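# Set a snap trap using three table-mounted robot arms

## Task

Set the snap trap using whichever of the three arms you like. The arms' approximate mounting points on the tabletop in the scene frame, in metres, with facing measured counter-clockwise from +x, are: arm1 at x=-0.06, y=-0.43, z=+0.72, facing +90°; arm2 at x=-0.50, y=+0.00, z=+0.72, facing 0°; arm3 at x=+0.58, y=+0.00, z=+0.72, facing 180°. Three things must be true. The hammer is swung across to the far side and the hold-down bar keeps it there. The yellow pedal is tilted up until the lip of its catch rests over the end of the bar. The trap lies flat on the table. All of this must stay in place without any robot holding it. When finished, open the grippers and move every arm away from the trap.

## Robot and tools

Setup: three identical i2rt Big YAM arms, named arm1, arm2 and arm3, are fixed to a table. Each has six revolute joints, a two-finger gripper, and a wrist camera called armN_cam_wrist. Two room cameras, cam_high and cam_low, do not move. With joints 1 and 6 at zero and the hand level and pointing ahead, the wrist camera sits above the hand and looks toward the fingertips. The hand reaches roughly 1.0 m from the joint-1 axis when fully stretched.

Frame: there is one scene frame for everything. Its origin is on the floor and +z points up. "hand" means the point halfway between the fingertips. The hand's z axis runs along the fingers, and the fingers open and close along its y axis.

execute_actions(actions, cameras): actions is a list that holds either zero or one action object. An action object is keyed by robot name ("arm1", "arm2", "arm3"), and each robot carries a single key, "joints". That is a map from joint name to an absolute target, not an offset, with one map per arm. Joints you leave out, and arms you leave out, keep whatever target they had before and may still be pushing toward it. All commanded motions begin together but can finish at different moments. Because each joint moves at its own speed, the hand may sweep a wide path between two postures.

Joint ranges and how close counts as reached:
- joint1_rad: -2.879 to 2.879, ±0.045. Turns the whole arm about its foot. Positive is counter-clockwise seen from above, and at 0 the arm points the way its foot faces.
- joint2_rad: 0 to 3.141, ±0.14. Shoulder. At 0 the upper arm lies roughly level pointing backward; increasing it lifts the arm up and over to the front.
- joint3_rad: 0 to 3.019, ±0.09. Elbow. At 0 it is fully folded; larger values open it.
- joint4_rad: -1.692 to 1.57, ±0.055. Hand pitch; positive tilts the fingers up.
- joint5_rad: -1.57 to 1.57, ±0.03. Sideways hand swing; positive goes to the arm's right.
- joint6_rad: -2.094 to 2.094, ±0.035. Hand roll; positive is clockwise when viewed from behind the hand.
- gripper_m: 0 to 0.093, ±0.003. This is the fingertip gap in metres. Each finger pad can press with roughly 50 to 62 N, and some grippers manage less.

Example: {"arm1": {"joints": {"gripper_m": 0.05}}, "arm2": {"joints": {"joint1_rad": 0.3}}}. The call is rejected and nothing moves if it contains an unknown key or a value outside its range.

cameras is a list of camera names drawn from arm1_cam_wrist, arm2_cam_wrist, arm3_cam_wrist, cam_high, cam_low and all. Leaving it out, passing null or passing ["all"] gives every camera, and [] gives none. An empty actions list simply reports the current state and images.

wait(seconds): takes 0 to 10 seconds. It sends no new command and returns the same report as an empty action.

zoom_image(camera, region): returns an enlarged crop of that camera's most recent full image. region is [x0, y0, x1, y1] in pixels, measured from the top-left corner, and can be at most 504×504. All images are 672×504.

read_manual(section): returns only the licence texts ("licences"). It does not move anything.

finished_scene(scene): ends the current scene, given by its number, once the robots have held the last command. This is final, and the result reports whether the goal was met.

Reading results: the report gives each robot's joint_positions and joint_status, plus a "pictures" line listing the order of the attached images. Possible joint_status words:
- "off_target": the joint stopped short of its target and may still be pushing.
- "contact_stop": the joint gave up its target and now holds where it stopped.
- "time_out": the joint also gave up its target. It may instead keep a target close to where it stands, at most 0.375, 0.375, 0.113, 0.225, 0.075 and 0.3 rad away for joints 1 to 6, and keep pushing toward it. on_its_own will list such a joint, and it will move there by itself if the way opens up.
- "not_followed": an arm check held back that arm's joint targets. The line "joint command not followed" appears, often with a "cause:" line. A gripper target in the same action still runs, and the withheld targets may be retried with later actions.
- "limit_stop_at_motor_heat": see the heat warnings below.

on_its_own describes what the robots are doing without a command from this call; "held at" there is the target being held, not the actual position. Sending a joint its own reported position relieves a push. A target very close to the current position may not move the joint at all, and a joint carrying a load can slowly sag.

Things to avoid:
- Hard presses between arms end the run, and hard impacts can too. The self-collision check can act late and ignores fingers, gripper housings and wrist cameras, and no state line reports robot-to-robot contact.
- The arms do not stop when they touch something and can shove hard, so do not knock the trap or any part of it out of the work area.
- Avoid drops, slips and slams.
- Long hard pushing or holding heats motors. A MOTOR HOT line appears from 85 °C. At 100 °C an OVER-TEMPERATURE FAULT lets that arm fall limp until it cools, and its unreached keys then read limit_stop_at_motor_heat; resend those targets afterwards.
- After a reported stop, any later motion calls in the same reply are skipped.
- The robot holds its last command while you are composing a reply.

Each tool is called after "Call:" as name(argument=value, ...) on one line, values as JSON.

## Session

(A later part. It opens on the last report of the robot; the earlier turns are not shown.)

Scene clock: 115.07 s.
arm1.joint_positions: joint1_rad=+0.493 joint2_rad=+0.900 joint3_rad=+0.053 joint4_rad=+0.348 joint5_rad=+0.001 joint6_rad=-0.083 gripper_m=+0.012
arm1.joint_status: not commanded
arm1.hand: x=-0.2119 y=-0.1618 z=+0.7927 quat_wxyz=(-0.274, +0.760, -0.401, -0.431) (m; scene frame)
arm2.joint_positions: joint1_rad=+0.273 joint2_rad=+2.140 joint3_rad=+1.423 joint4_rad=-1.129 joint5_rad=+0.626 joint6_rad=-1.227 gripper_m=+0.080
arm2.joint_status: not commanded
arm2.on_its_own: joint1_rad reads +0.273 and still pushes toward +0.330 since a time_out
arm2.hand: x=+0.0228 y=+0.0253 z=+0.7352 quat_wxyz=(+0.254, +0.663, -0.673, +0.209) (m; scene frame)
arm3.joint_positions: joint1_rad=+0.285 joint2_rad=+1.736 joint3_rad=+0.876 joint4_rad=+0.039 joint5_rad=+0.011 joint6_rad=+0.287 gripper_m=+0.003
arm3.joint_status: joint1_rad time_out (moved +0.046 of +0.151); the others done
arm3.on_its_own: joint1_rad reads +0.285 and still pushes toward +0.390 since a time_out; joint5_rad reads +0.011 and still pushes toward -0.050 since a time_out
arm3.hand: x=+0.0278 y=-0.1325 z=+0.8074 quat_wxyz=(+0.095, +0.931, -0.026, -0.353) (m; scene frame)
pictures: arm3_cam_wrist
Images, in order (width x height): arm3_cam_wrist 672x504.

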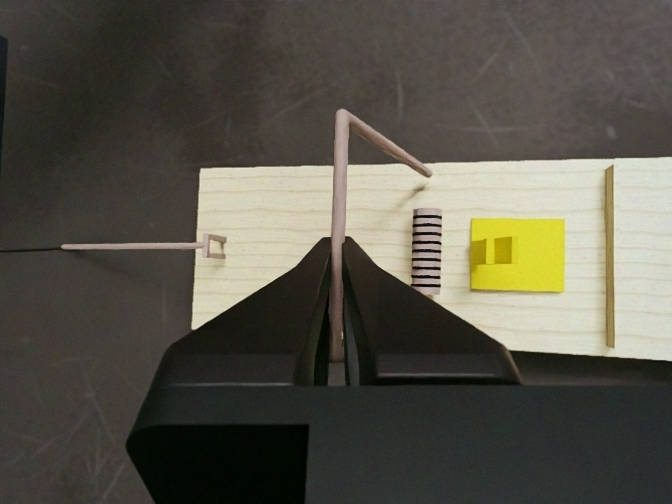

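Call:
execute_actions(actions=[{"arm3":{"joints":{"joint1_rad":0.42,"joint2_rad":1.86,"joint3_rad":0.92,"joint4_rad":0.11,"joint6_rad":0.36}}}], cameras=["arm3_cam_wrist"])

Call:
execute_actions(actions=[{"arm3":{"joints":{"joint1_rad":0.39,"joint2_rad":1.94,"joint4_rad":0.16}}}], cameras=["arm3_cam_wrist","arm2_cam_wrist"])

Scene clock: 117.27 s.
arm1.joint_positions: joint1_rad=+0.493 joint2_rad=+0.900 joint3_rad=+0.053 joint4_rad=+0.348 joint5_rad=+0.001 joint6_rad=-0.083 gripper_m=+0.012
arm1.joint_status: not commanded
arm1.hand: x=-0.2119 y=-0.1618 z=+0.7927 quat_wxyz=(-0.274, +0.760, -0.401, -0.431) (m; scene frame)
arm2.joint_positions: joint1_rad=+0.272 joint2_rad=+2.140 joint3_rad=+1.423 joint4_rad=-1.129 joint5_rad=+0.626 joint6_rad=-1.215 gripper_m=+0.080
arm2.joint_status: not commanded
arm2.on_its_own: joint1_rad reads +0.272 and still pushes toward +0.330 since a time_out
arm2.hand: x=+0.0228 y=+0.0248 z=+0.7350 quat_wxyz=(+0.253, +0.658, -0.677, +0.210) (m; scene frame)
arm3.joint_positions: joint1_rad=+0.320 joint2_rad=+1.787 joint3_rad=+0.887 joint4_rad=+0.097 joint5_rad=+0.009 joint6_rad=+0.318 gripper_m=+0.003
arm3.joint_status: joint1_rad time_out (moved +0.035 of +0.135); joint6_rad time_out (moved +0.031 of +0.073); the others done
arm3.on_its_own: joint1_rad reads +0.320 and still pushes toward +0.420 since a time_out; joint5_rad reads +0.009 and still pushes toward -0.050 since a time_out; joint6_rad reads +0.318 and still pushes toward +0.360 since a time_out
arm3.hand: x=+0.0235 y=-0.1550 z=+0.7943 quat_wxyz=(+0.110, +0.927, -0.023, -0.357) (m; scene frame)
pictures: arm3_cam_wrist
Images, in order (width x height): arm3_cam_wrist 672x504.

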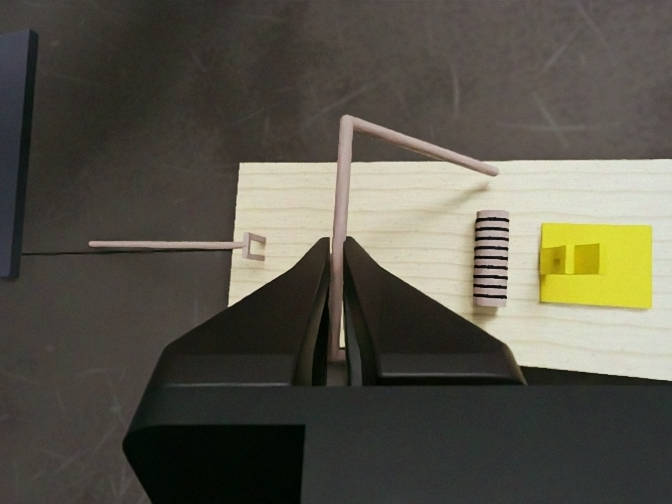

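not run: a stop came earlier in this reply.

Call:
execute_actions(actions=[{"arm3":{"joints":{"joint1_rad":0.41,"joint2_rad":1.95,"joint3_rad":0.88,"joint4_rad":0.13}}}], cameras=["arm3_cam_wrist","arm2_cam_wrist","cam_high"])

Scene clock: 119.37 s.
arm1.joint_positions: joint1_rad=+0.493 joint2_rad=+0.900 joint3_rad=+0.053 joint4_rad=+0.348 joint5_rad=+0.001 joint6_rad=-0.083 gripper_m=+0.012
arm1.joint_status: not commanded
arm1.hand: x=-0.2119 y=-0.1618 z=+0.7927 quat_wxyz=(-0.274, +0.760, -0.401, -0.431) (m; scene frame)
arm2.joint_positions: joint1_rad=+0.272 joint2_rad=+2.140 joint3_rad=+1.423 joint4_rad=-1.129 joint5_rad=+0.626 joint6_rad=-1.214 gripper_m=+0.080
arm2.joint_status: not commanded
arm2.on_its_own: joint1_rad reads +0.272 and still pushes toward +0.330 since a time_out
arm2.hand: x=+0.0228 y=+0.0248 z=+0.7350 quat_wxyz=(+0.253, +0.658, -0.678, +0.210) (m; scene frame)
arm3.joint_positions: joint1_rad=+0.338 joint2_rad=+1.848 joint3_rad=+0.898 joint4_rad=+0.146 joint5_rad=-0.010 joint6_rad=+0.357 gripper_m=+0.003
arm3.joint_status: joint1_rad time_out (moved +0.018 of +0.090); the others done
arm3.on_its_own: joint1_rad reads +0.338 and still pushes toward +0.410 since a time_out; joint5_rad reads -0.010 and still pushes toward -0.050 since a time_out; joint6_rad moved +0.039 to your old target +0.360
arm3.hand: x=+0.0218 y=-0.1702 z=+0.7727 quat_wxyz=(+0.129, +0.927, -0.030, -0.351) (m; scene frame)
pictures: arm2_cam_wrist, arm3_cam_wrist, cam_high
Images, in order (width x height): arm2_cam_wrist 672x504, arm3_cam_wrist 672x504, cam_high 672x504.

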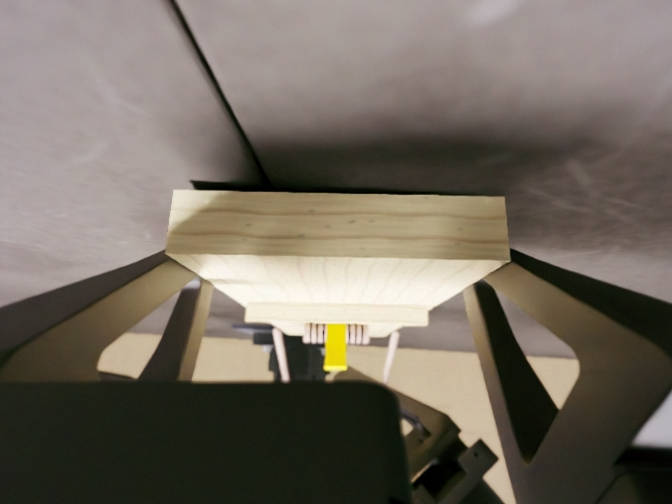

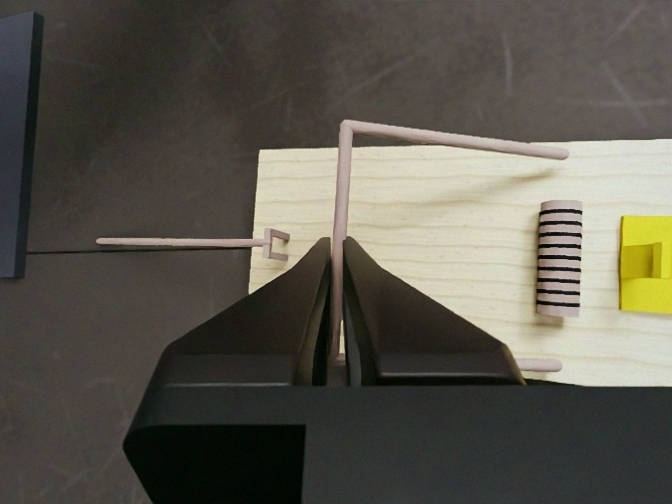

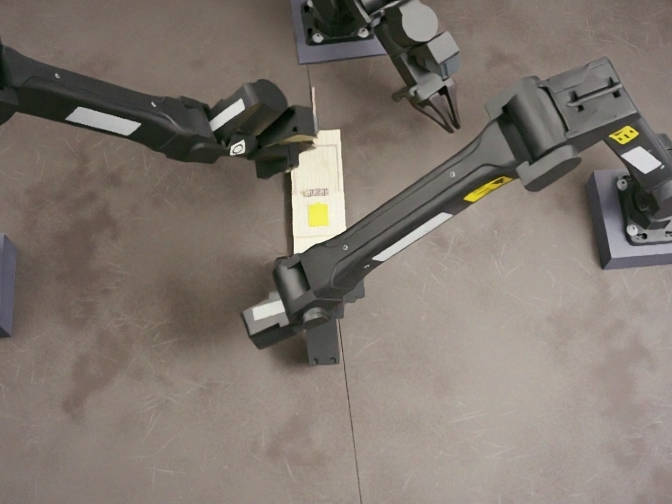

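Call:
execute_actions(actions=[{"arm1":{"joints":{"joint2_rad":1.1,"joint3_rad":0.64,"joint4_rad":-1.05,"joint5_rad":0.6,"joint6_rad":-1.45,"gripper_m":0.022}},"arm3":{"joints":{"joint1_rad":0.37,"joint5_rad":-0.02}}}], cameras=[])

Call:
execute_actions(actions=[{"arm1":{"joints":{"joint1_rad":0.14}}}], cameras=["arm3_cam_wrist","arm1_cam_wrist"])

Scene clock: 121.87 s.
arm1.joint_positions: joint1_rad=+0.494 joint2_rad=+1.105 joint3_rad=+0.598 joint4_rad=-1.033 joint5_rad=+0.596 joint6_rad=-1.432 gripper_m=+0.022
arm1.joint_status: all done
arm1.hand: x=-0.1007 y=-0.1624 z=+0.8249 quat_wxyz=(-0.109, +0.940, +0.176, +0.272) (m; scene frame)
arm2.joint_positions: joint1_rad=+0.272 joint2_rad=+2.140 joint3_rad=+1.423 joint4_rad=-1.129 joint5_rad=+0.625 joint6_rad=-1.214 gripper_m=+0.080
arm2.joint_status: not commanded
arm2.on_its_own: joint1_rad reads +0.272 and still pushes toward +0.330 since a time_out
arm2.hand: x=+0.0227 y=+0.0248 z=+0.7350 quat_wxyz=(+0.253, +0.658, -0.678, +0.210) (m; scene frame)
arm3.joint_positions: joint1_rad=+0.338 joint2_rad=+1.848 joint3_rad=+0.898 joint4_rad=+0.146 joint5_rad=-0.003 joint6_rad=+0.357 gripper_m=+0.003
arm3.joint_status: all done
arm3.hand: x=+0.0214 y=-0.1692 z=+0.7727 quat_wxyz=(+0.126, +0.927, -0.031, -0.352) (m; scene frame)
pictures: none
No camera images: the call's "cameras" was empty. Leave "cameras" out to get every camera's image.

Scene clock: 122.87 s.
arm1.joint_positions: joint1_rad=+0.145 joint2_rad=+1.105 joint3_rad=+0.598 joint4_rad=-1.033 joint5_rad=+0.598 joint6_rad=-1.433 gripper_m=+0.022
arm1.joint_status: all done
arm1.hand: x=-0.0065 y=-0.1645 z=+0.8248 quat_wxyz=(-0.060, +0.956, +0.010, +0.287) (m; scene frame)
arm2.joint_positions: joint1_rad=+0.272 joint2_rad=+2.140 joint3_rad=+1.423 joint4_rad=-1.129 joint5_rad=+0.625 joint6_rad=-1.214 gripper_m=+0.080
arm2.joint_status: not commanded
arm2.on_its_own: joint1_rad reads +0.272 and still pushes toward +0.330 since a time_out
arm2.hand: x=+0.0227 y=+0.0248 z=+0.7350 quat_wxyz=(+0.253, +0.658, -0.678, +0.210) (m; scene frame)
arm3.joint_positions: joint1_rad=+0.338 joint2_rad=+1.848 joint3_rad=+0.898 joint4_rad=+0.146 joint5_rad=-0.003 joint6_rad=+0.357 gripper_m=+0.003
arm3.joint_status: not commanded
arm3.hand: x=+0.0214 y=-0.1692 z=+0.7727 quat_wxyz=(+0.126, +0.927, -0.031, -0.352) (m; scene frame)
pictures: arm1_cam_wrist, arm3_cam_wrist
Images, in order (width x height): arm1_cam_wrist 672x504, arm3_cam_wrist 672x504.

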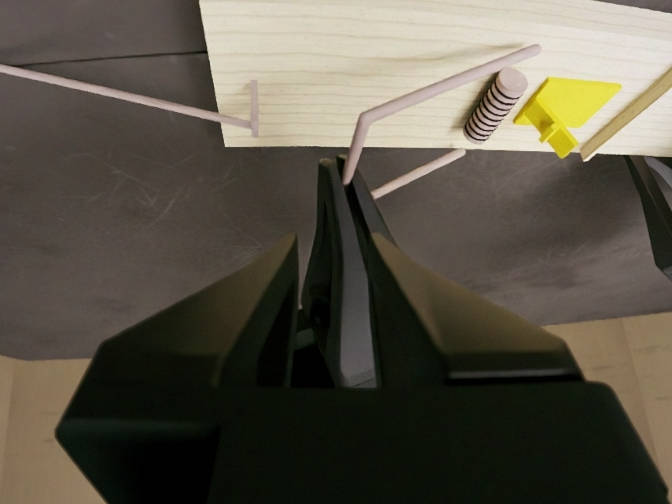

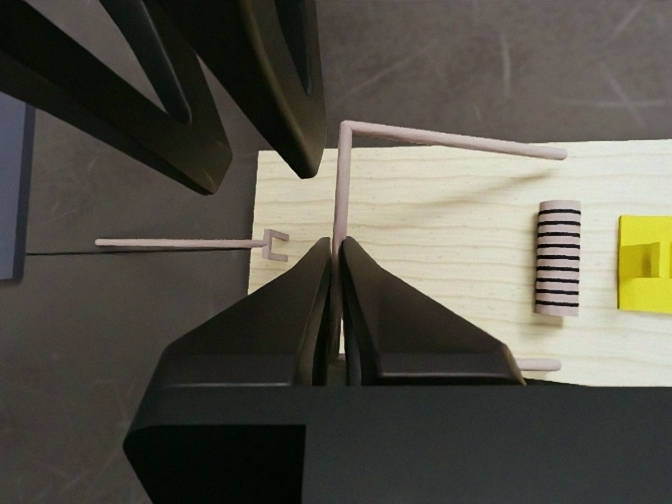

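Call:
execute_actions(actions=[{"arm1":{"joints":{"joint1_rad":0.16,"joint2_rad":1.225,"joint3_rad":0.585,"joint4_rad":-0.915}}}], cameras=["arm3_cam_wrist","arm1_cam_wrist"])

Scene clock: 123.90 s.
arm1.joint_positions: joint1_rad=+0.150 joint2_rad=+1.229 joint3_rad=+0.595 joint4_rad=-0.934 joint5_rad=+0.598 joint6_rad=-1.433 gripper_m=+0.022
arm1.joint_status: all done
arm1.hand: x=-0.0105 y=-0.1501 z=+0.7946 quat_wxyz=(-0.047, +0.956, +0.017, +0.289) (m; scene frame)
arm2.joint_positions: joint1_rad=+0.272 joint2_rad=+2.140 joint3_rad=+1.423 joint4_rad=-1.129 joint5_rad=+0.625 joint6_rad=-1.214 gripper_m=+0.080
arm2.joint_status: not commanded
arm2.on_its_own: joint1_rad reads +0.272 and still pushes toward +0.330 since a time_out
arm2.hand: x=+0.0227 y=+0.0248 z=+0.7350 quat_wxyz=(+0.253, +0.658, -0.678, +0.210) (m; scene frame)
arm3.joint_positions: joint1_rad=+0.338 joint2_rad=+1.848 joint3_rad=+0.898 joint4_rad=+0.146 joint5_rad=-0.003 joint6_rad=+0.357 gripper_m=+0.003
arm3.joint_status: not commanded
arm3.hand: x=+0.0214 y=-0.1692 z=+0.7727 quat_wxyz=(+0.126, +0.927, -0.031, -0.352) (m; scene frame)
pictures: arm1_cam_wrist, arm3_cam_wrist
Images, in order (width x height): arm1_cam_wrist 672x504, arm3_cam_wrist 672x504.

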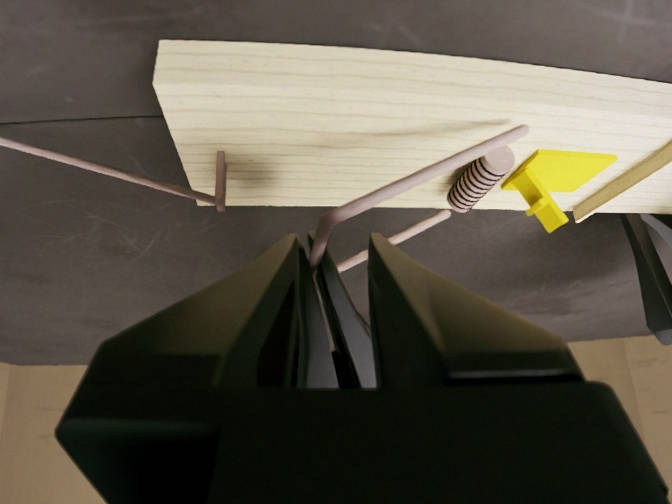

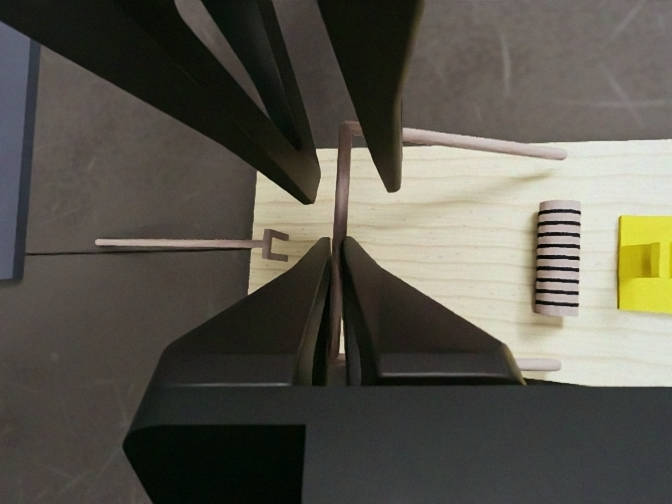

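Lower ~1 cm, then close.

Call:
execute_actions(actions=[{"arm1":{"joints":{"joint2_rad":1.275}}}], cameras=["arm3_cam_wrist","arm1_cam_wrist"])

Call:
execute_actions(actions=[{"arm1":{"joints":{"gripper_m":0}}}], cameras=["arm3_cam_wrist","arm1_cam_wrist"])

Scene clock: 124.73 s.
arm1.joint_positions: joint1_rad=+0.150 joint2_rad=+1.269 joint3_rad=+0.595 joint4_rad=-0.933 joint5_rad=+0.599 joint6_rad=-1.433 gripper_m=+0.022
arm1.joint_status: all done
arm1.hand: x=-0.0098 y=-0.1525 z=+0.7850 quat_wxyz=(-0.029, +0.955, +0.023, +0.293) (m; scene frame)
arm2.joint_positions: joint1_rad=+0.272 joint2_rad=+2.140 joint3_rad=+1.423 joint4_rad=-1.129 joint5_rad=+0.625 joint6_rad=-1.214 gripper_m=+0.080
arm2.joint_status: not commanded
arm2.on_its_own: joint1_rad reads +0.272 and still pushes toward +0.330 since a time_out
arm2.hand: x=+0.0227 y=+0.0248 z=+0.7350 quat_wxyz=(+0.253, +0.658, -0.678, +0.210) (m; scene frame)
arm3.joint_positions: joint1_rad=+0.338 joint2_rad=+1.848 joint3_rad=+0.898 joint4_rad=+0.146 joint5_rad=-0.003 joint6_rad=+0.357 gripper_m=+0.003
arm3.joint_status: not commanded
arm3.hand: x=+0.0214 y=-0.1692 z=+0.7727 quat_wxyz=(+0.126, +0.927, -0.031, -0.352) (m; scene frame)
pictures: arm1_cam_wrist, arm3_cam_wrist
Images, in order (width x height): arm1_cam_wrist 672x504, arm3_cam_wrist 672x504.

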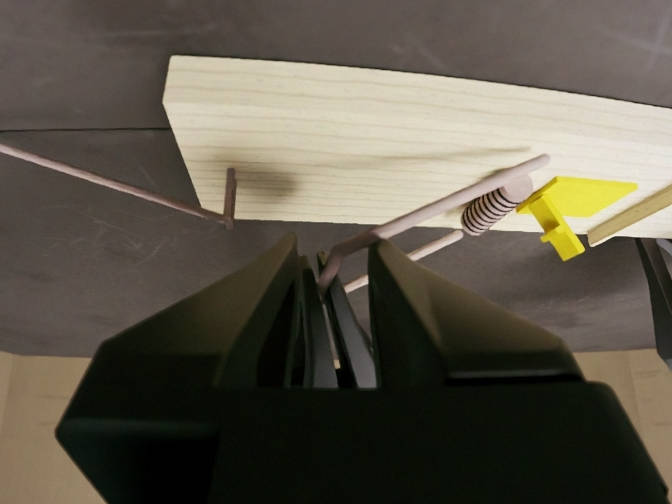

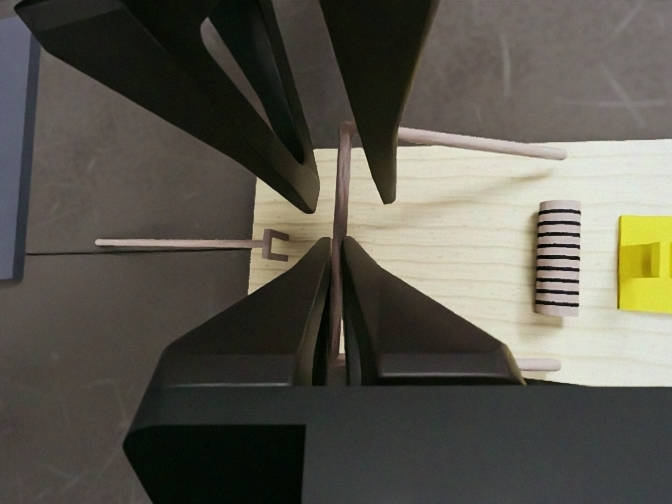

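Scene clock: 125.40 s.
arm1.joint_positions: joint1_rad=+0.149 joint2_rad=+1.267 joint3_rad=+0.592 joint4_rad=-0.929 joint5_rad=+0.607 joint6_rad=-1.391 gripper_m=+0.004
arm1.joint_status: gripper_m off_target (ended at +0.004, target +0.000)
arm1.hand: x=-0.0085 y=-0.1525 z=+0.7854 quat_wxyz=(-0.037, +0.955, +0.002, +0.295) (m; scene frame)
arm2.joint_positions: joint1_rad=+0.272 joint2_rad=+2.140 joint3_rad=+1.423 joint4_rad=-1.129 joint5_rad=+0.623 joint6_rad=-1.211 gripper_m=+0.080
arm2.joint_status: not commanded
arm2.on_its_own: joint1_rad reads +0.272 and still pushes toward +0.330 since a time_out
arm2.hand: x=+0.0226 y=+0.0251 z=+0.7348 quat_wxyz=(+0.252, +0.657, -0.679, +0.209) (m; scene frame)
arm3.joint_positions: joint1_rad=+0.338 joint2_rad=+1.850 joint3_rad=+0.898 joint4_rad=+0.147 joint5_rad=-0.001 joint6_rad=+0.358 gripper_m=+0.003
arm3.joint_status: not commanded
arm3.hand: x=+0.0213 y=-0.1688 z=+0.7721 quat_wxyz=(+0.125, +0.927, -0.032, -0.352) (m; scene frame)
pictures: arm1_cam_wrist, arm3_cam_wrist
Images, in order (width x height): arm1_cam_wrist 672x504, arm3_cam_wrist 672x504.

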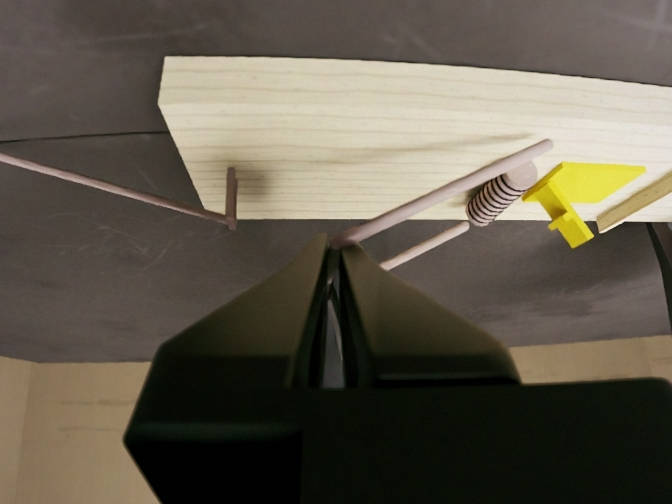

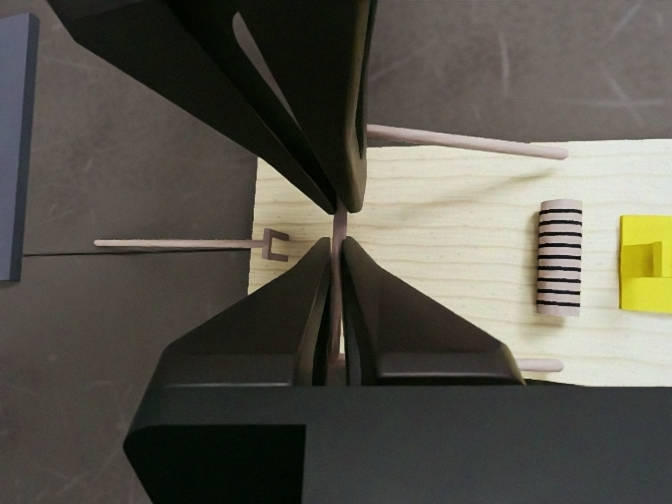

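Call:
execute_actions(actions=[{"arm1":{"joints":{"joint2_rad":1.38,"joint3_rad":0.52}}}], cameras=["arm1_cam_wrist"])

Call:
execute_actions(actions=[{"arm3":{"joints":{"joint2_rad":1.87,"joint1_rad":0.345}}}], cameras=["arm1_cam_wrist"])

Scene clock: 126.33 s.
arm1.joint_positions: joint1_rad=+0.150 joint2_rad=+1.330 joint3_rad=+0.578 joint4_rad=-0.912 joint5_rad=+0.610 joint6_rad=-1.388 gripper_m=+0.003
arm1.joint_status: all done
arm1.hand: x=-0.0068 y=-0.1604 z=+0.7666 quat_wxyz=(-0.010, +0.953, +0.010, +0.302) (m; scene frame)
arm2.joint_positions: joint1_rad=+0.272 joint2_rad=+2.140 joint3_rad=+1.423 joint4_rad=-1.129 joint5_rad=+0.624 joint6_rad=-1.218 gripper_m=+0.080
arm2.joint_status: not commanded
arm2.on_its_own: joint1_rad reads +0.272 and still pushes toward +0.330 since a time_out
arm2.hand: x=+0.0227 y=+0.0250 z=+0.7349 quat_wxyz=(+0.253, +0.660, -0.676, +0.209) (m; scene frame)
arm3.joint_positions: joint1_rad=+0.344 joint2_rad=+1.886 joint3_rad=+0.911 joint4_rad=+0.148 joint5_rad=-0.005 joint6_rad=+0.365 gripper_m=+0.003
arm3.joint_status: not commanded
arm3.hand: x=+0.0219 y=-0.1735 z=+0.7567 quat_wxyz=(+0.126, +0.931, -0.032, -0.340) (m; scene frame)
pictures: arm1_cam_wrist
Images, in order (width x height): arm1_cam_wrist 672x504.

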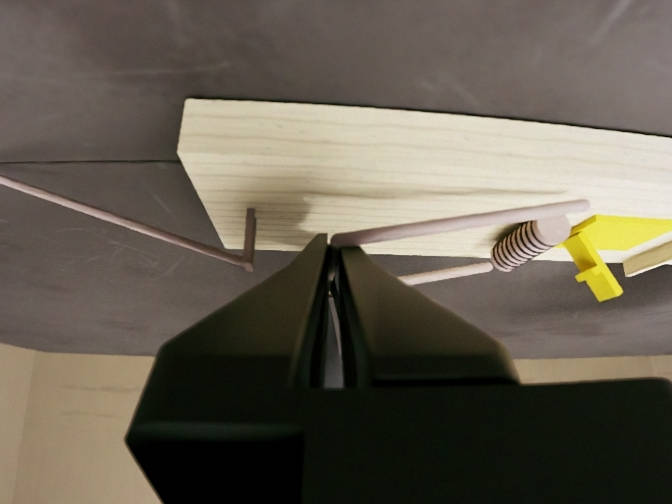

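Scene clock: 126.93 s.
arm1.joint_positions: joint1_rad=+0.150 joint2_rad=+1.330 joint3_rad=+0.578 joint4_rad=-0.912 joint5_rad=+0.614 joint6_rad=-1.388 gripper_m=+0.003
arm1.joint_status: not commanded
arm1.hand: x=-0.0065 y=-0.1602 z=+0.7670 quat_wxyz=(-0.010, +0.953, +0.010, +0.303) (m; scene frame)
arm2.joint_positions: joint1_rad=+0.272 joint2_rad=+2.140 joint3_rad=+1.423 joint4_rad=-1.129 joint5_rad=+0.624 joint6_rad=-1.219 gripper_m=+0.080
arm2.joint_status: not commanded
arm2.on_its_own: joint1_rad reads +0.272 and still pushes toward +0.330 since a time_out
arm2.hand: x=+0.0227 y=+0.0251 z=+0.7349 quat_wxyz=(+0.253, +0.660, -0.676, +0.209) (m; scene frame)
arm3.joint_positions: joint1_rad=+0.343 joint2_rad=+1.883 joint3_rad=+0.911 joint4_rad=+0.148 joint5_rad=-0.007 joint6_rad=+0.366 gripper_m=+0.003
arm3.joint_status: all done
arm3.hand: x=+0.0213 y=-0.1733 z=+0.7586 quat_wxyz=(+0.127, +0.931, -0.032, -0.341) (m; scene frame)
pictures: arm1_cam_wrist
Images, in order (width x height): arm1_cam_wrist 672x504.

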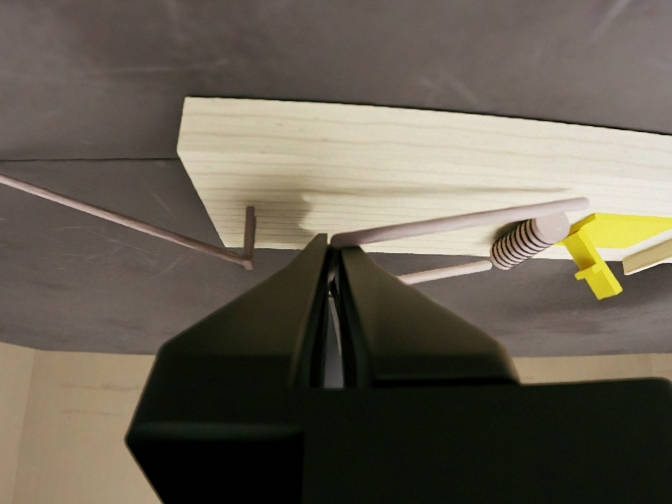

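Call:
execute_actions(actions=[{"arm1":{"joints":{"joint2_rad":1.42,"joint3_rad":0.5}},"arm3":{"joints":{"gripper_m":0.015,"joint3_rad":0.9}}}], cameras=["arm1_cam_wrist"])

Call:
execute_actions(actions=[{"arm3":{"joints":{"joint2_rad":1.72,"joint3_rad":0.72,"joint4_rad":0.3}}}], cameras=[])

Call:
execute_actions(actions=[{"arm3":{"joints":{"joint1_rad":0.48,"joint2_rad":1.98,"joint3_rad":0.71,"joint4_rad":0.79,"joint5_rad":0,"joint6_rad":0,"gripper_m":0}}}], cameras=["arm1_cam_wrist","arm3_cam_wrist","cam_high"])

Scene clock: 128.00 s.
arm1.joint_positions: joint1_rad=+0.153 joint2_rad=+1.359 joint3_rad=+0.574 joint4_rad=-0.895 joint5_rad=+0.612 joint6_rad=-1.381 gripper_m=+0.003
arm1.joint_status: all done
arm1.hand: x=-0.0071 y=-0.1611 z=+0.7586 quat_wxyz=(-0.004, +0.953, +0.010, +0.304) (m; scene frame)
arm2.joint_positions: joint1_rad=+0.272 joint2_rad=+2.140 joint3_rad=+1.423 joint4_rad=-1.119 joint5_rad=+0.625 joint6_rad=-1.206 gripper_m=+0.080
arm2.joint_status: not commanded
arm2.on_its_own: joint1_rad reads +0.272 and still pushes toward +0.330 since a time_out
arm2.hand: x=+0.0248 y=+0.0255 z=+0.7344 quat_wxyz=(+0.248, +0.655, -0.681, +0.213) (m; scene frame)
arm3.joint_positions: joint1_rad=+0.343 joint2_rad=+1.881 joint3_rad=+0.911 joint4_rad=+0.138 joint5_rad=-0.016 joint6_rad=+0.367 gripper_m=+0.015
arm3.joint_status: all done
arm3.hand: x=+0.0230 y=-0.1742 z=+0.7584 quat_wxyz=(+0.130, +0.932, -0.031, -0.337) (m; scene frame)
pictures: arm1_cam_wrist
Images, in order (width x height): arm1_cam_wrist 672x504.

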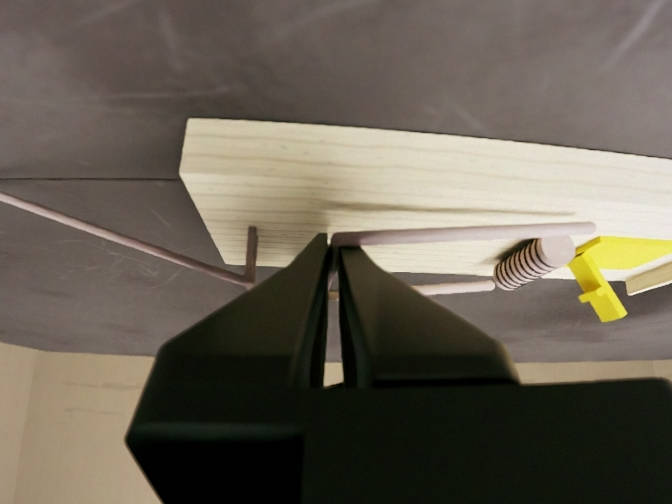

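Scene clock: 128.90 s.
arm1.joint_positions: joint1_rad=+0.153 joint2_rad=+1.359 joint3_rad=+0.574 joint4_rad=-0.894 joint5_rad=+0.612 joint6_rad=-1.381 gripper_m=+0.003
arm1.joint_status: not commanded
arm1.hand: x=-0.0072 y=-0.1609 z=+0.7586 quat_wxyz=(-0.004, +0.953, +0.010, +0.304) (m; scene frame)
arm2.joint_positions: joint1_rad=+0.272 joint2_rad=+2.140 joint3_rad=+1.423 joint4_rad=-1.119 joint5_rad=+0.625 joint6_rad=-1.206 gripper_m=+0.080
arm2.joint_status: not commanded
arm2.on_its_own: joint1_rad reads +0.272 and still pushes toward +0.330 since a time_out
arm2.hand: x=+0.0248 y=+0.0255 z=+0.7344 quat_wxyz=(+0.248, +0.655, -0.682, +0.213) (m; scene frame)
arm3.joint_positions: joint1_rad=+0.343 joint2_rad=+1.735 joint3_rad=+0.728 joint4_rad=+0.283 joint5_rad=-0.016 joint6_rad=+0.367 gripper_m=+0.015
arm3.joint_status: all done
arm3.hand: x=+0.0652 y=-0.1608 z=+0.7922 quat_wxyz=(+0.146, +0.911, -0.030, -0.384) (m; scene frame)
pictures: none
No camera images: the call's "cameras" was empty. Leave "cameras" out to get every camera's image.

Scene clock: 130.27 s.
arm1.joint_positions: joint1_rad=+0.153 joint2_rad=+1.359 joint3_rad=+0.574 joint4_rad=-0.894 joint5_rad=+0.612 joint6_rad=-1.381 gripper_m=+0.003
arm1.joint_status: not commanded
arm1.hand: x=-0.0072 y=-0.1609 z=+0.7586 quat_wxyz=(-0.004, +0.953, +0.010, +0.304) (m; scene frame)
arm2.joint_positions: joint1_rad=+0.272 joint2_rad=+2.140 joint3_rad=+1.423 joint4_rad=-1.119 joint5_rad=+0.625 joint6_rad=-1.206 gripper_m=+0.080
arm2.joint_status: not commanded
arm2.on_its_own: joint1_rad reads +0.272 and still pushes toward +0.330 since a time_out
arm2.hand: x=+0.0248 y=+0.0255 z=+0.7344 quat_wxyz=(+0.248, +0.655, -0.682, +0.213) (m; scene frame)
arm3.joint_positions: joint1_rad=+0.488 joint2_rad=+1.974 joint3_rad=+0.713 joint4_rad=+0.772 joint5_rad=-0.002 joint6_rad=+0.009 gripper_m=+0.001
arm3.joint_status: all done
arm3.hand: x=+0.0684 y=-0.2436 z=+0.7586 quat_wxyz=(+0.121, +0.837, +0.183, -0.501) (m; scene frame)
pictures: arm1_cam_wrist, arm3_cam_wrist, cam_high
Images, in order (width x height): arm1_cam_wrist 672x504, arm3_cam_wrist 672x504, cam_high 672x504.

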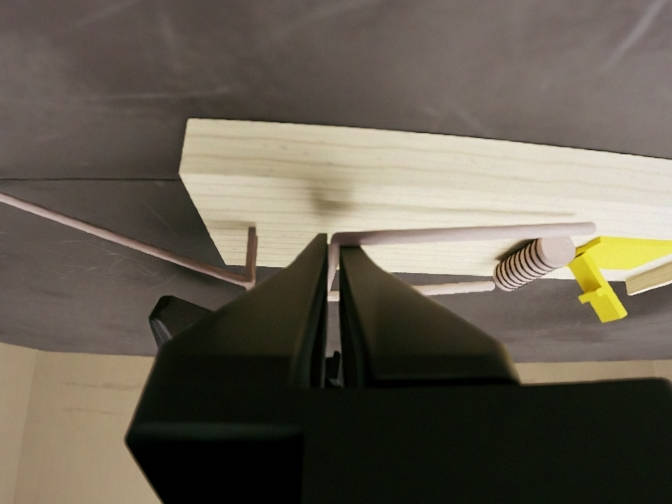

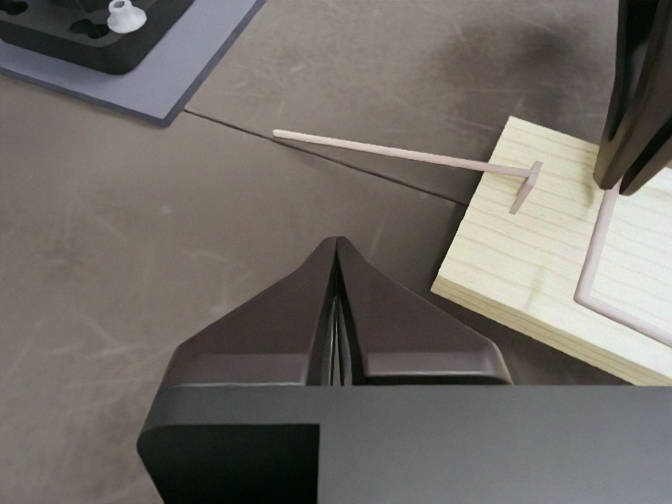

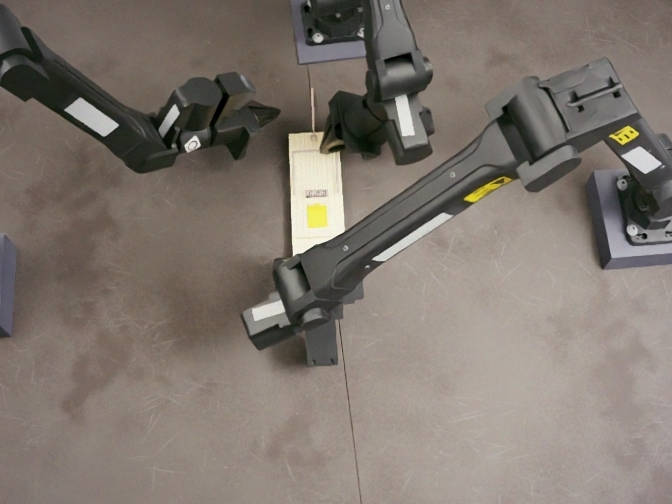

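Call:
execute_actions(actions=[{"arm3":{"joints":{"joint2_rad":2.03}}}], cameras=[])

Call:
execute_actions(actions=[{"arm3":{"joints":{"joint1_rad":0.44,"joint2_rad":2.085,"joint3_rad":0.92,"joint4_rad":0.67}}}], cameras=["arm1_cam_wrist","arm3_cam_wrist"])

Scene clock: 131.17 s.
arm1.joint_positions: joint1_rad=+0.153 joint2_rad=+1.359 joint3_rad=+0.574 joint4_rad=-0.894 joint5_rad=+0.612 joint6_rad=-1.381 gripper_m=+0.003
arm1.joint_status: not commanded
arm1.hand: x=-0.0072 y=-0.1609 z=+0.7586 quat_wxyz=(-0.004, +0.953, +0.010, +0.304) (m; scene frame)
arm2.joint_positions: joint1_rad=+0.272 joint2_rad=+2.140 joint3_rad=+1.423 joint4_rad=-1.119 joint5_rad=+0.625 joint6_rad=-1.206 gripper_m=+0.080
arm2.joint_status: not commanded
arm2.on_its_own: joint1_rad reads +0.272 and still pushes toward +0.330 since a time_out
arm2.hand: x=+0.0248 y=+0.0255 z=+0.7344 quat_wxyz=(+0.248, +0.655, -0.682, +0.213) (m; scene frame)
arm3.joint_positions: joint1_rad=+0.488 joint2_rad=+2.013 joint3_rad=+0.713 joint4_rad=+0.774 joint5_rad=-0.002 joint6_rad=+0.008 gripper_m=+0.001
arm3.joint_status: all done
arm3.hand: x=+0.0741 y=-0.2412 z=+0.7381 quat_wxyz=(+0.118, +0.846, +0.185, -0.486) (m; scene frame)
pictures: none
No camera images: the call's "cameras" was empty. Leave "cameras" out to get every camera's image.

Scene clock: 132.10 s.
arm1.joint_positions: joint1_rad=+0.153 joint2_rad=+1.359 joint3_rad=+0.574 joint4_rad=-0.894 joint5_rad=+0.613 joint6_rad=-1.380 gripper_m=+0.003
arm1.joint_status: not commanded
arm1.hand: x=-0.0072 y=-0.1608 z=+0.7586 quat_wxyz=(-0.005, +0.953, +0.010, +0.304) (m; scene frame)
arm2.joint_positions: joint1_rad=+0.272 joint2_rad=+2.140 joint3_rad=+1.423 joint4_rad=-1.118 joint5_rad=+0.625 joint6_rad=-1.204 gripper_m=+0.080
arm2.joint_status: not commanded
arm2.on_its_own: joint1_rad reads +0.272 and still pushes toward +0.330 since a time_out
arm2.hand: x=+0.0249 y=+0.0256 z=+0.7344 quat_wxyz=(+0.247, +0.654, -0.682, +0.214) (m; scene frame)
arm3.joint_positions: joint1_rad=+0.448 joint2_rad=+2.064 joint3_rad=+0.882 joint4_rad=+0.676 joint5_rad=-0.004 joint6_rad=+0.008 gripper_m=+0.001
arm3.joint_status: all done
arm3.hand: x=+0.0095 y=-0.2447 z=+0.7444 quat_wxyz=(+0.110, +0.845, +0.168, -0.496) (m; scene frame)
pictures: arm1_cam_wrist, arm3_cam_wrist
Images, in order (width x height): arm1_cam_wrist 672x504, arm3_cam_wrist 672x504.

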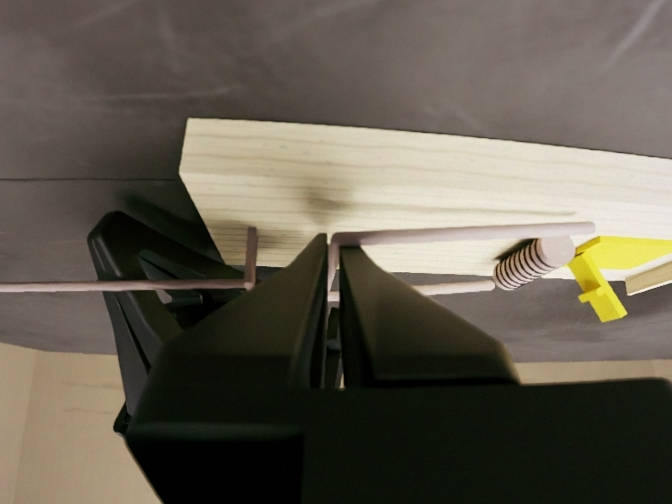

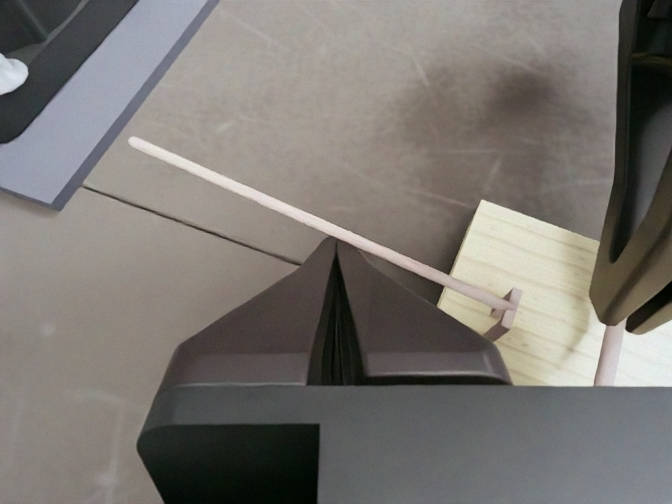

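Under it. Lift, then sweep.

Call:
execute_actions(actions=[{"arm3":{"joints":{"joint2_rad":1.97,"joint4_rad":0.66}}}], cameras=["arm1_cam_wrist"])

Call:
execute_actions(actions=[{"arm3":{"joints":{"joint1_rad":0.39,"joint3_rad":0.85}}}], cameras=["arm1_cam_wrist","arm3_cam_wrist"])

Scene clock: 133.23 s.
arm1.joint_positions: joint1_rad=+0.153 joint2_rad=+1.359 joint3_rad=+0.574 joint4_rad=-0.894 joint5_rad=+0.613 joint6_rad=-1.380 gripper_m=+0.003
arm1.joint_status: not commanded
arm1.hand: x=-0.0072 y=-0.1608 z=+0.7586 quat_wxyz=(-0.005, +0.953, +0.010, +0.304) (m; scene frame)
arm2.joint_positions: joint1_rad=+0.272 joint2_rad=+2.140 joint3_rad=+1.423 joint4_rad=-1.118 joint5_rad=+0.625 joint6_rad=-1.204 gripper_m=+0.080
arm2.joint_status: not commanded
arm2.on_its_own: joint1_rad reads +0.272 and still pushes toward +0.330 since a time_out
arm2.hand: x=+0.0249 y=+0.0256 z=+0.7344 quat_wxyz=(+0.247, +0.654, -0.682, +0.214) (m; scene frame)
arm3.joint_positions: joint1_rad=+0.448 joint2_rad=+1.986 joint3_rad=+0.883 joint4_rad=+0.663 joint5_rad=-0.004 joint6_rad=+0.008 gripper_m=+0.001
arm3.joint_status: all done
arm3.hand: x=-0.0006 y=-0.2484 z=+0.7894 quat_wxyz=(+0.116, +0.828, +0.164, -0.523) (m; scene frame)
pictures: arm1_cam_wrist
Images, in order (width x height): arm1_cam_wrist 672x504.

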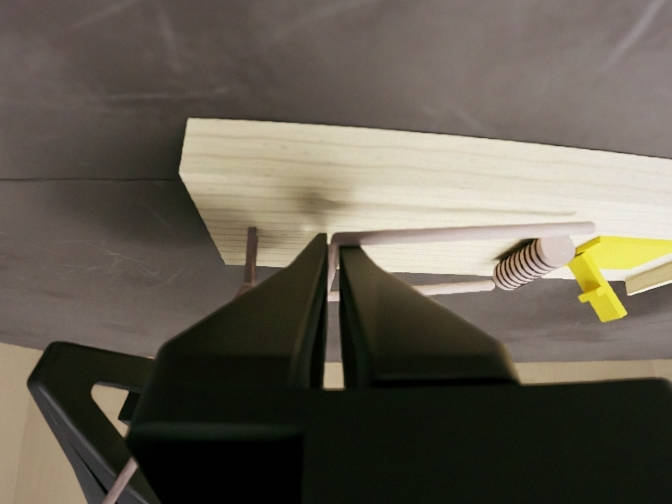

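Scene clock: 134.13 s.
arm1.joint_positions: joint1_rad=+0.153 joint2_rad=+1.359 joint3_rad=+0.574 joint4_rad=-0.894 joint5_rad=+0.613 joint6_rad=-1.380 gripper_m=+0.003
arm1.joint_status: not commanded
arm1.hand: x=-0.0072 y=-0.1608 z=+0.7586 quat_wxyz=(-0.005, +0.953, +0.010, +0.304) (m; scene frame)
arm2.joint_positions: joint1_rad=+0.272 joint2_rad=+2.140 joint3_rad=+1.423 joint4_rad=-1.118 joint5_rad=+0.625 joint6_rad=-1.204 gripper_m=+0.080
arm2.joint_status: not commanded
arm2.on_its_own: joint1_rad reads +0.272 and still pushes toward +0.330 since a time_out
arm2.hand: x=+0.0249 y=+0.0256 z=+0.7344 quat_wxyz=(+0.247, +0.654, -0.682, +0.214) (m; scene frame)
arm3.joint_positions: joint1_rad=+0.386 joint2_rad=+1.986 joint3_rad=+0.856 joint4_rad=+0.663 joint5_rad=-0.002 joint6_rad=+0.008 gripper_m=+0.001
arm3.joint_status: all done
arm3.hand: x=-0.0036 y=-0.2074 z=+0.7784 quat_wxyz=(+0.097, +0.840, +0.139, -0.515) (m; scene frame)
pictures: arm1_cam_wrist, arm3_cam_wrist
Images, in order (width x height): arm1_cam_wrist 672x504, arm3_cam_wrist 672x504.

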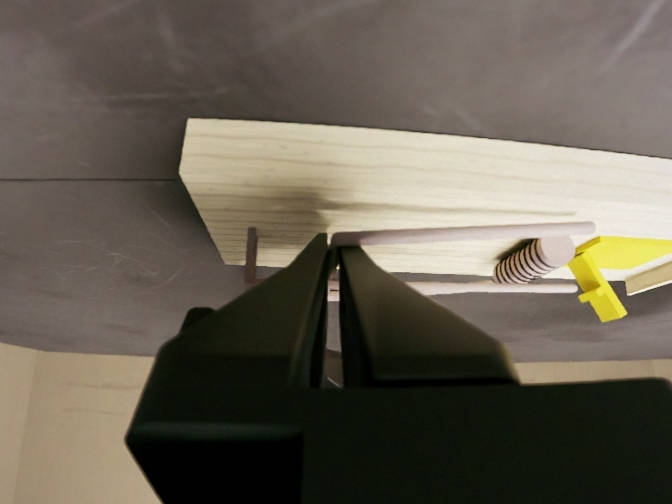

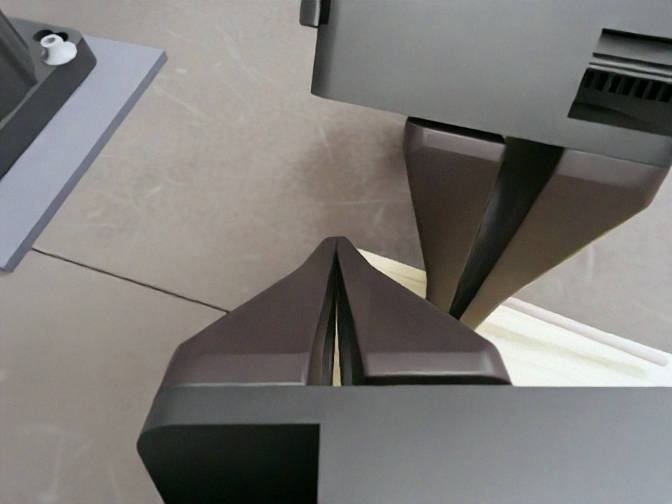

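Call:
execute_actions(actions=[{"arm3":{"joints":{"joint2_rad":1.8,"joint3_rad":0.6,"joint4_rad":0.8}}}], cameras=[])

Call:
execute_actions(actions=[{"arm3":{"joints":{"joint1_rad":0.125}}}], cameras=[])

Call:
execute_actions(actions=[{"arm3":{"joints":{"joint2_rad":1.89,"joint3_rad":0.75,"joint4_rad":0.65}}}], cameras=["arm1_cam_wrist","arm3_cam_wrist"])

Scene clock: 135.57 s.
arm1.joint_positions: joint1_rad=+0.153 joint2_rad=+1.359 joint3_rad=+0.574 joint4_rad=-0.894 joint5_rad=+0.613 joint6_rad=-1.380 gripper_m=+0.003
arm1.joint_status: not commanded
arm1.hand: x=-0.0072 y=-0.1608 z=+0.7586 quat_wxyz=(-0.005, +0.953, +0.010, +0.304) (m; scene frame)
arm2.joint_positions: joint1_rad=+0.272 joint2_rad=+2.140 joint3_rad=+1.423 joint4_rad=-1.118 joint5_rad=+0.625 joint6_rad=-1.204 gripper_m=+0.080
arm2.joint_status: not commanded
arm2.on_its_own: joint1_rad reads +0.272 and still pushes toward +0.330 since a time_out
arm2.hand: x=+0.0249 y=+0.0256 z=+0.7344 quat_wxyz=(+0.247, +0.654, -0.682, +0.214) (m; scene frame)
arm3.joint_positions: joint1_rad=+0.386 joint2_rad=+1.804 joint3_rad=+0.606 joint4_rad=+0.785 joint5_rad=-0.002 joint6_rad=+0.008 gripper_m=+0.001
arm3.joint_status: all done
arm3.hand: x=+0.0711 y=-0.1804 z=+0.8136 quat_wxyz=(+0.101, +0.826, +0.137, -0.538) (m; scene frame)
pictures: none
No camera images: the call's "cameras" was empty. Leave "cameras" out to get every camera's image.

Scene clock: 136.67 s.
arm1.joint_positions: joint1_rad=+0.153 joint2_rad=+1.359 joint3_rad=+0.574 joint4_rad=-0.894 joint5_rad=+0.613 joint6_rad=-1.380 gripper_m=+0.003
arm1.joint_status: not commanded
arm1.hand: x=-0.0072 y=-0.1608 z=+0.7586 quat_wxyz=(-0.005, +0.953, +0.010, +0.304) (m; scene frame)
arm2.joint_positions: joint1_rad=+0.272 joint2_rad=+2.140 joint3_rad=+1.423 joint4_rad=-1.118 joint5_rad=+0.625 joint6_rad=-1.204 gripper_m=+0.080
arm2.joint_status: not commanded
arm2.on_its_own: joint1_rad reads +0.272 and still pushes toward +0.330 since a time_out
arm2.hand: x=+0.0249 y=+0.0256 z=+0.7344 quat_wxyz=(+0.247, +0.654, -0.682, +0.214) (m; scene frame)
arm3.joint_positions: joint1_rad=+0.117 joint2_rad=+1.804 joint3_rad=+0.606 joint4_rad=+0.785 joint5_rad=+0.000 joint6_rad=+0.007 gripper_m=+0.001
arm3.joint_status: all done
arm3.hand: x=+0.0413 y=-0.0388 z=+0.8120 quat_wxyz=(+0.027, +0.838, +0.025, -0.545) (m; scene frame)
pictures: none
No camera images: the call's "cameras" was empty. Leave "cameras" out to get every camera's image.

Scene clock: 137.60 s.
arm1.joint_positions: joint1_rad=+0.153 joint2_rad=+1.359 joint3_rad=+0.574 joint4_rad=-0.894 joint5_rad=+0.613 joint6_rad=-1.380 gripper_m=+0.003
arm1.joint_status: not commanded
arm1.hand: x=-0.0072 y=-0.1608 z=+0.7586 quat_wxyz=(-0.005, +0.953, +0.010, +0.304) (m; scene frame)
arm2.joint_positions: joint1_rad=+0.272 joint2_rad=+2.140 joint3_rad=+1.423 joint4_rad=-1.118 joint5_rad=+0.625 joint6_rad=-1.204 gripper_m=+0.080
arm2.joint_status: not commanded
arm2.on_its_own: joint1_rad reads +0.272 and still pushes toward +0.330 since a time_out
arm2.hand: x=+0.0249 y=+0.0256 z=+0.7344 quat_wxyz=(+0.247, +0.654, -0.682, +0.214) (m; scene frame)
arm3.joint_positions: joint1_rad=+0.117 joint2_rad=+1.879 joint3_rad=+0.718 joint4_rad=+0.658 joint5_rad=+0.000 joint6_rad=+0.007 gripper_m=+0.001
arm3.joint_status: all done
arm3.hand: x=+0.0124 y=-0.0412 z=+0.7847 quat_wxyz=(+0.025, +0.861, +0.026, -0.507) (m; scene frame)
pictures: arm1_cam_wrist, arm3_cam_wrist
Images, in order (width x height): arm1_cam_wrist 672x504, arm3_cam_wrist 672x504.

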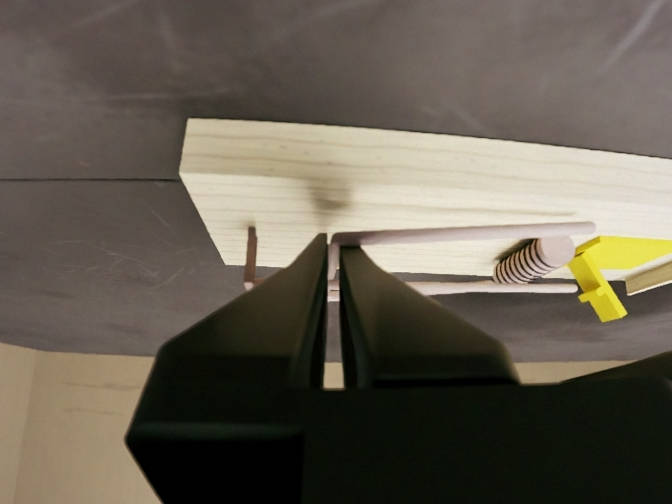

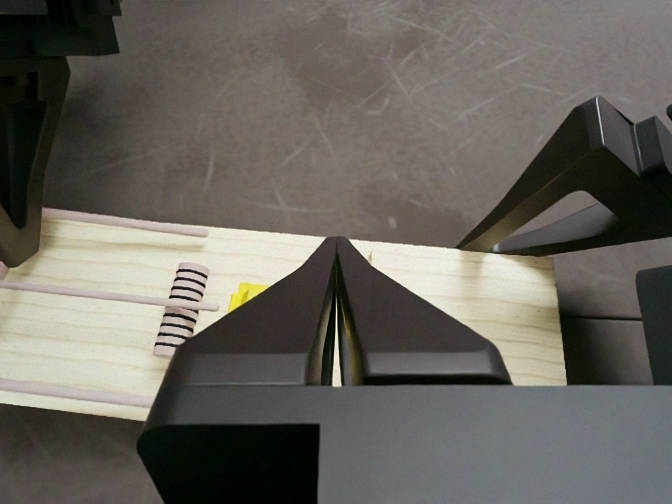

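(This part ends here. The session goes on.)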